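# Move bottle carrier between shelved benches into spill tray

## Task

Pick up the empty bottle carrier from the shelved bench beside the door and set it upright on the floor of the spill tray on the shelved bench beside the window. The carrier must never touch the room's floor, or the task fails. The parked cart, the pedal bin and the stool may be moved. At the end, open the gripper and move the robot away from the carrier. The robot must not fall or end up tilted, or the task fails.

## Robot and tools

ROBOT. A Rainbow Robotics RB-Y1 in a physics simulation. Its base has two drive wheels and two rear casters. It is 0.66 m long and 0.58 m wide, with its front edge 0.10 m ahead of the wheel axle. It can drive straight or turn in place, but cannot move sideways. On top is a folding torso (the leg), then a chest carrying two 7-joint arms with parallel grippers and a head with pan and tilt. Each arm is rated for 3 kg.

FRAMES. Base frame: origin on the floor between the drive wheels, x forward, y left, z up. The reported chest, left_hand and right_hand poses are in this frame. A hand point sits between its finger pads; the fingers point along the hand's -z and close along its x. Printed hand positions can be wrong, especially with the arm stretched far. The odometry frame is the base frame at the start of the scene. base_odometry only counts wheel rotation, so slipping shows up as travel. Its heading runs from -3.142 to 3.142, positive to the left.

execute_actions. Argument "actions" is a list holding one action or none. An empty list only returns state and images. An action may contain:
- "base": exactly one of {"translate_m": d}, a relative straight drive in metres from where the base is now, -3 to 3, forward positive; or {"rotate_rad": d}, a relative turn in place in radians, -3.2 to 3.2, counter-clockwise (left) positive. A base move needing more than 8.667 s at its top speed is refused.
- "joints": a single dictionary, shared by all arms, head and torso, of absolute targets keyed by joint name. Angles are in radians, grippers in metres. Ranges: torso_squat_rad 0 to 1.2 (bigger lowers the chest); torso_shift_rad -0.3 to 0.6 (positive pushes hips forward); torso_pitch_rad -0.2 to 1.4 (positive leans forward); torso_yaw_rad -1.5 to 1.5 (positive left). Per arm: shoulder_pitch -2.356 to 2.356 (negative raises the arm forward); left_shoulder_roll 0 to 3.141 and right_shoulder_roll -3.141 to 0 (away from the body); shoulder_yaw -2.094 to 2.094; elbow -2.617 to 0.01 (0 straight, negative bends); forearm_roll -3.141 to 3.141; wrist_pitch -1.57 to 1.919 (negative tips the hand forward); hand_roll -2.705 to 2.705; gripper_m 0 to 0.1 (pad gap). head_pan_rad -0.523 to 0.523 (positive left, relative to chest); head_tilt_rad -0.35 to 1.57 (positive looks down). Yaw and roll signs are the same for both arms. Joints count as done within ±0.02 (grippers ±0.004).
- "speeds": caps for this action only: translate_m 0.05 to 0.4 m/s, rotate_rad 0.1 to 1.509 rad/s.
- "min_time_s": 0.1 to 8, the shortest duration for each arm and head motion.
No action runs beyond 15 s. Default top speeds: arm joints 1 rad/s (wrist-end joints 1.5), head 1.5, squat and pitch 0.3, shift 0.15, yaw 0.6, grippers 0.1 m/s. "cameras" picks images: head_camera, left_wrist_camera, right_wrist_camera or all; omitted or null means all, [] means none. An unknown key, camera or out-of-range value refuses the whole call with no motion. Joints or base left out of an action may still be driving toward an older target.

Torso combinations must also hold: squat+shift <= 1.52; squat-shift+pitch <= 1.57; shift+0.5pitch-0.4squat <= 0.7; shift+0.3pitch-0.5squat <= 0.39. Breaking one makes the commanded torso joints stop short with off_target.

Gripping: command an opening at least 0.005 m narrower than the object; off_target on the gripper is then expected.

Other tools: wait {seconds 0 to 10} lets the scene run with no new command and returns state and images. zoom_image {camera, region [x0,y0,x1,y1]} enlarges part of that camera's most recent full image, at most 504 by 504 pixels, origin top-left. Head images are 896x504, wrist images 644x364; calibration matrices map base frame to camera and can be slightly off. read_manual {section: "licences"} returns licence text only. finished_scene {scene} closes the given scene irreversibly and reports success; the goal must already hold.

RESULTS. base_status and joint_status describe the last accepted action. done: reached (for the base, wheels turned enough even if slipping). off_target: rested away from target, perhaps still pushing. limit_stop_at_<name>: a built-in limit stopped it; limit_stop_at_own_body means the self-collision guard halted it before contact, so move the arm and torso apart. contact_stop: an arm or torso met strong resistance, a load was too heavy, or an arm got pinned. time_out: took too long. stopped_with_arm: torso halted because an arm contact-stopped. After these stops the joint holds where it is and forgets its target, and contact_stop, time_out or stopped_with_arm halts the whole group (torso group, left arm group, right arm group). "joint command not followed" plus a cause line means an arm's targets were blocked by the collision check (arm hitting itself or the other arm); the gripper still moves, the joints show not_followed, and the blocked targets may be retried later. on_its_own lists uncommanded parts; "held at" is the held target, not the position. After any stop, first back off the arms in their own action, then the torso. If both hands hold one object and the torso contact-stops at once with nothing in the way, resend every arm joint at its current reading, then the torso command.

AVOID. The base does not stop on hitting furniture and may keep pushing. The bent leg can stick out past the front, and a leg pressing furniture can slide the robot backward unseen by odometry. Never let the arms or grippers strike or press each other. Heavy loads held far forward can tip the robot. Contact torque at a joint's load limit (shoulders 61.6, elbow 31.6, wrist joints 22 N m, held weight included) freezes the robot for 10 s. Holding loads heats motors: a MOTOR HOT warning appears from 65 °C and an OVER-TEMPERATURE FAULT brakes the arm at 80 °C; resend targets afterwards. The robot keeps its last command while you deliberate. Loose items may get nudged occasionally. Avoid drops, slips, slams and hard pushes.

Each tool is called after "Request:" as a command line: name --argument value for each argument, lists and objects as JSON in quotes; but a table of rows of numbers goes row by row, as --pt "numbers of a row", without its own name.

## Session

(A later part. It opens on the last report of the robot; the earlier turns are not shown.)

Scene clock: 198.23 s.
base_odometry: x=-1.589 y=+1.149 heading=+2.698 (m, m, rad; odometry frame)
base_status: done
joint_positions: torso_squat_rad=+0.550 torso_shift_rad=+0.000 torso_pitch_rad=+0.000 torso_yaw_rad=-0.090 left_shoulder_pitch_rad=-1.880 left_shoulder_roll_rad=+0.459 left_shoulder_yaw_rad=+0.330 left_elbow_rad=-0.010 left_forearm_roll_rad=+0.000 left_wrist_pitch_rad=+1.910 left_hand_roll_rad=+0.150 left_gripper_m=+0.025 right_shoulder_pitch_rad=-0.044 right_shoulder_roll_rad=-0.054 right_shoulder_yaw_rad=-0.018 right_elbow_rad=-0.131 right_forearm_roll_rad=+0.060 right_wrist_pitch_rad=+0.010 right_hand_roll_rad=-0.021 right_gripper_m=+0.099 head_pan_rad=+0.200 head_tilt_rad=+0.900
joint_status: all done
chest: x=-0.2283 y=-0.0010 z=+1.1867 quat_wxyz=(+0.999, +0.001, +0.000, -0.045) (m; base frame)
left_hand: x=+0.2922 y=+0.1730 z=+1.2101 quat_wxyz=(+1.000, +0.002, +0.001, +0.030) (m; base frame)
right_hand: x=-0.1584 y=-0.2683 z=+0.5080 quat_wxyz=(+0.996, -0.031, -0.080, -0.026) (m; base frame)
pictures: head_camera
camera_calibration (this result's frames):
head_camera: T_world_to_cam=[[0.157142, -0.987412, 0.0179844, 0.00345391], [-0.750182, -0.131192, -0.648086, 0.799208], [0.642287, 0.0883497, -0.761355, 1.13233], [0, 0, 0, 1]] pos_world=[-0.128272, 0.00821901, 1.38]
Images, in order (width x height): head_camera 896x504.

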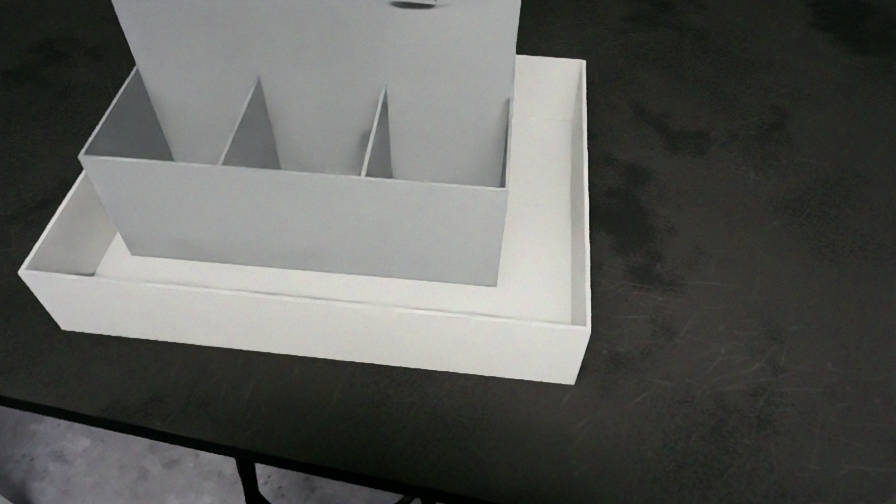

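Request:
execute_actions --actions '[{"joints":{"torso_squat_rad":0.63,"head_tilt_rad":0.75}}]' --cameras '["head_camera"]'

Request:
execute_actions --actions '[{"joints":{"torso_squat_rad":0.665}}]' --cameras '["head_camera"]'

Scene clock: 209.27 s.
base_odometry: x=-1.589 y=+1.149 heading=+2.698 (m, m, rad; odometry frame)
base_status: not commanded
joint_positions: torso_squat_rad=+0.630 torso_shift_rad=-0.001 torso_pitch_rad=-0.001 torso_yaw_rad=-0.090 left_shoulder_pitch_rad=-1.883 left_shoulder_roll_rad=+0.460 left_shoulder_yaw_rad=+0.330 left_elbow_rad=-0.012 left_forearm_roll_rad=+0.000 left_wrist_pitch_rad=+1.910 left_hand_roll_rad=+0.150 left_gripper_m=+0.025 right_shoulder_pitch_rad=-0.044 right_shoulder_roll_rad=-0.054 right_shoulder_yaw_rad=-0.018 right_elbow_rad=-0.131 right_forearm_roll_rad=+0.060 right_wrist_pitch_rad=+0.010 right_hand_roll_rad=-0.021 right_gripper_m=+0.099 head_pan_rad=+0.200 head_tilt_rad=+0.750
joint_status: all done
chest: x=-0.2287 y=-0.0010 z=+1.1555 quat_wxyz=(+0.999, +0.001, +0.000, -0.045) (m; base frame)
left_hand: x=+0.2924 y=+0.1731 z=+1.1815 quat_wxyz=(+1.000, +0.001, -0.002, +0.030) (m; base frame)
right_hand: x=-0.1583 y=-0.2682 z=+0.4769 quat_wxyz=(+0.996, -0.031, -0.080, -0.026) (m; base frame)
pictures: head_camera
camera_calibration (this result's frames):
head_camera: T_world_to_cam=[[0.153731, -0.987797, 0.0249592, -0.00608115], [-0.644977, -0.11945, -0.754809, 0.945135], [0.74858, 0.0999394, -0.65547, 0.987424], [0, 0, 0, 1]] pos_world=[-0.12864, 0.00820685, 1.36077]
Images, in order (width x height): head_camera 896x504.

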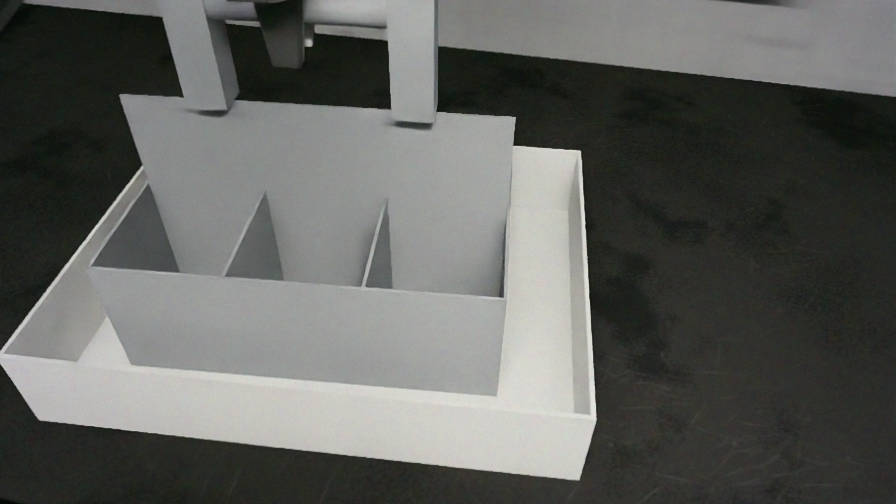

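Scene clock: 210.03 s.
base_odometry: x=-1.589 y=+1.149 heading=+2.698 (m, m, rad; odometry frame)
base_status: not commanded
joint_positions: torso_squat_rad=+0.665 torso_shift_rad=-0.001 torso_pitch_rad=-0.001 torso_yaw_rad=-0.090 left_shoulder_pitch_rad=-1.885 left_shoulder_roll_rad=+0.461 left_shoulder_yaw_rad=+0.330 left_elbow_rad=-0.014 left_forearm_roll_rad=+0.000 left_wrist_pitch_rad=+1.910 left_hand_roll_rad=+0.150 left_gripper_m=+0.025 right_shoulder_pitch_rad=-0.044 right_shoulder_roll_rad=-0.054 right_shoulder_yaw_rad=-0.018 right_elbow_rad=-0.131 right_forearm_roll_rad=+0.060 right_wrist_pitch_rad=+0.010 right_hand_roll_rad=-0.021 right_gripper_m=+0.099 head_pan_rad=+0.200 head_tilt_rad=+0.750
joint_status: all done
chest: x=-0.2289 y=-0.0010 z=+1.1407 quat_wxyz=(+0.999, +0.001, -0.001, -0.045) (m; base frame)
left_hand: x=+0.2926 y=+0.1729 z=+1.1686 quat_wxyz=(+1.000, +0.001, -0.005, +0.030) (m; base frame)
right_hand: x=-0.1582 y=-0.2682 z=+0.4621 quat_wxyz=(+0.996, -0.031, -0.080, -0.026) (m; base frame)
pictures: head_camera
camera_calibration (this result's frames):
head_camera: T_world_to_cam=[[0.153719, -0.9878, 0.0249136, -0.00566438], [-0.644596, -0.119356, -0.755149, 0.934303], [0.74891, 0.100022, -0.655079, 0.977529], [0, 0, 0, 1]] pos_world=[-0.128963, 0.00814554, 1.34604]
Images, in order (width x height): head_camera 896x504.

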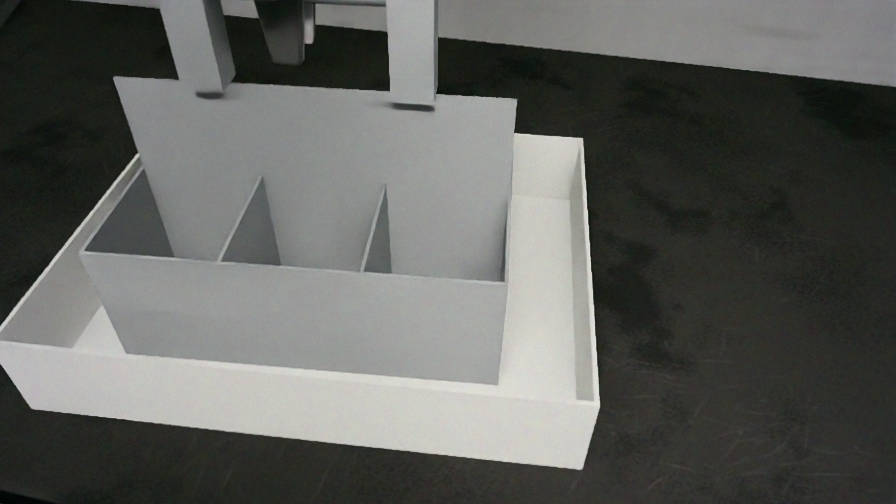

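Seated. Release, rise, back out.

Request:
execute_actions --actions '[{"joints":{"left_gripper_m":0.09}}]' --cameras '[]'

Request:
execute_actions --actions '[{"joints":{"torso_squat_rad":0.3}}]' --cameras '[]'

Request:
execute_actions --actions '[{"base":{"translate_m":-0.6},"joints":{"head_tilt_rad":0.5,"torso_squat_rad":0.1}}]' --cameras '["head_camera"]'

Scene clock: 220.77 s.
base_odometry: x=-1.589 y=+1.149 heading=+2.698 (m, m, rad; odometry frame)
base_status: not commanded
joint_positions: torso_squat_rad=+0.665 torso_shift_rad=-0.001 torso_pitch_rad=-0.001 torso_yaw_rad=-0.090 left_shoulder_pitch_rad=-1.885 left_shoulder_roll_rad=+0.461 left_shoulder_yaw_rad=+0.330 left_elbow_rad=-0.014 left_forearm_roll_rad=+0.000 left_wrist_pitch_rad=+1.910 left_hand_roll_rad=+0.150 left_gripper_m=+0.090 right_shoulder_pitch_rad=-0.044 right_shoulder_roll_rad=-0.054 right_shoulder_yaw_rad=-0.018 right_elbow_rad=-0.131 right_forearm_roll_rad=+0.060 right_wrist_pitch_rad=+0.010 right_hand_roll_rad=-0.021 right_gripper_m=+0.099 head_pan_rad=+0.200 head_tilt_rad=+0.750
joint_status: all done
chest: x=-0.2289 y=-0.0010 z=+1.1407 quat_wxyz=(+0.999, +0.001, -0.001, -0.045) (m; base frame)
left_hand: x=+0.2926 y=+0.1729 z=+1.1686 quat_wxyz=(+1.000, +0.001, -0.005, +0.030) (m; base frame)
right_hand: x=-0.1582 y=-0.2682 z=+0.4621 quat_wxyz=(+0.996, -0.031, -0.080, -0.026) (m; base frame)
pictures: none
No camera images: the call's "cameras" was empty. Leave "cameras" out to get every camera's image.

Scene clock: 222.77 s.
base_odometry: x=-1.589 y=+1.149 heading=+2.698 (m, m, rad; odometry frame)
base_status: not commanded
joint_positions: torso_squat_rad=+0.300 torso_shift_rad=+0.000 torso_pitch_rad=+0.000 torso_yaw_rad=-0.090 left_shoulder_pitch_rad=-1.880 left_shoulder_roll_rad=+0.459 left_shoulder_yaw_rad=+0.330 left_elbow_rad=-0.010 left_forearm_roll_rad=+0.000 left_wrist_pitch_rad=+1.910 left_hand_roll_rad=+0.150 left_gripper_m=+0.090 right_shoulder_pitch_rad=-0.044 right_shoulder_roll_rad=-0.054 right_shoulder_yaw_rad=-0.018 right_elbow_rad=-0.131 right_forearm_roll_rad=+0.060 right_wrist_pitch_rad=+0.010 right_hand_roll_rad=-0.021 right_gripper_m=+0.099 head_pan_rad=+0.200 head_tilt_rad=+0.750
joint_status: all done
chest: x=-0.2283 y=-0.0011 z=+1.2587 quat_wxyz=(+0.999, +0.001, +0.000, -0.045) (m; base frame)
left_hand: x=+0.2923 y=+0.1731 z=+1.2825 quat_wxyz=(+1.000, +0.002, +0.000, +0.030) (m; base frame)
right_hand: x=-0.1585 y=-0.2683 z=+0.5800 quat_wxyz=(+0.996, -0.031, -0.080, -0.026) (m; base frame)
pictures: none
No camera images: the call's "cameras" was empty. Leave "cameras" out to get every camera's image.

Scene clock: 225.87 s.
base_odometry: x=-1.047 y=+0.892 heading=+2.699 (m, m, rad; odometry frame)
base_status: done
joint_positions: torso_squat_rad=+0.100 torso_shift_rad=+0.000 torso_pitch_rad=+0.000 torso_yaw_rad=-0.090 left_shoulder_pitch_rad=-1.880 left_shoulder_roll_rad=+0.459 left_shoulder_yaw_rad=+0.330 left_elbow_rad=-0.010 left_forearm_roll_rad=+0.000 left_wrist_pitch_rad=+1.910 left_hand_roll_rad=+0.150 left_gripper_m=+0.090 right_shoulder_pitch_rad=-0.044 right_shoulder_roll_rad=-0.054 right_shoulder_yaw_rad=-0.018 right_elbow_rad=-0.131 right_forearm_roll_rad=+0.060 right_wrist_pitch_rad=+0.010 right_hand_roll_rad=-0.021 right_gripper_m=+0.099 head_pan_rad=+0.200 head_tilt_rad=+0.500
joint_status: all done
chest: x=-0.2284 y=-0.0010 z=+1.2864 quat_wxyz=(+0.999, +0.001, +0.000, -0.045) (m; base frame)
left_hand: x=+0.2922 y=+0.1731 z=+1.3102 quat_wxyz=(+1.000, +0.002, +0.000, +0.030) (m; base frame)
right_hand: x=-0.1585 y=-0.2684 z=+0.6078 quat_wxyz=(+0.996, -0.031, -0.080, -0.026) (m; base frame)
pictures: head_camera
camera_calibration (this result's frames):
head_camera: T_world_to_cam=[[0.145931, -0.98867, 0.0351419, -0.0262096], [-0.439766, -0.0966486, -0.892897, 1.29191], [0.886177, 0.114847, -0.448887, 0.794314], [0, 0, 0, 1]] pos_world=[-0.131942, 0.0077235, 1.51102]
Images, in order (width x height): head_camera 896x504.

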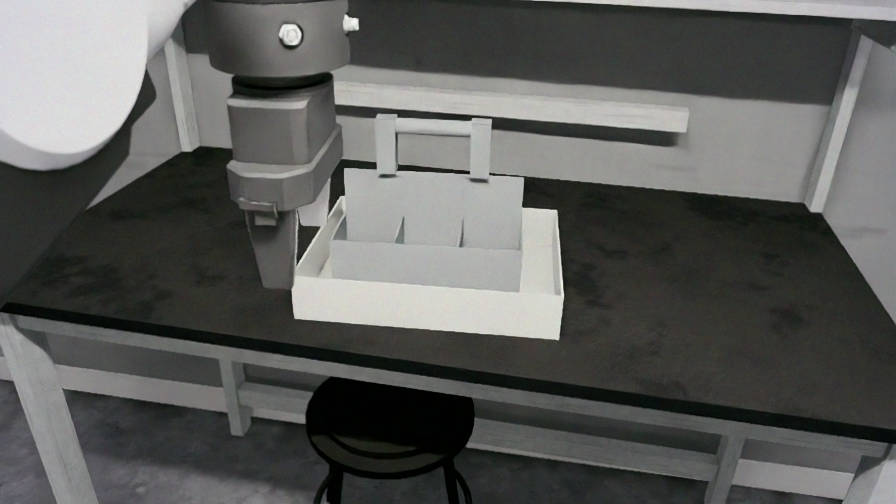

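Request:
finished_scene --scene 1

The scene is finished: the task was done.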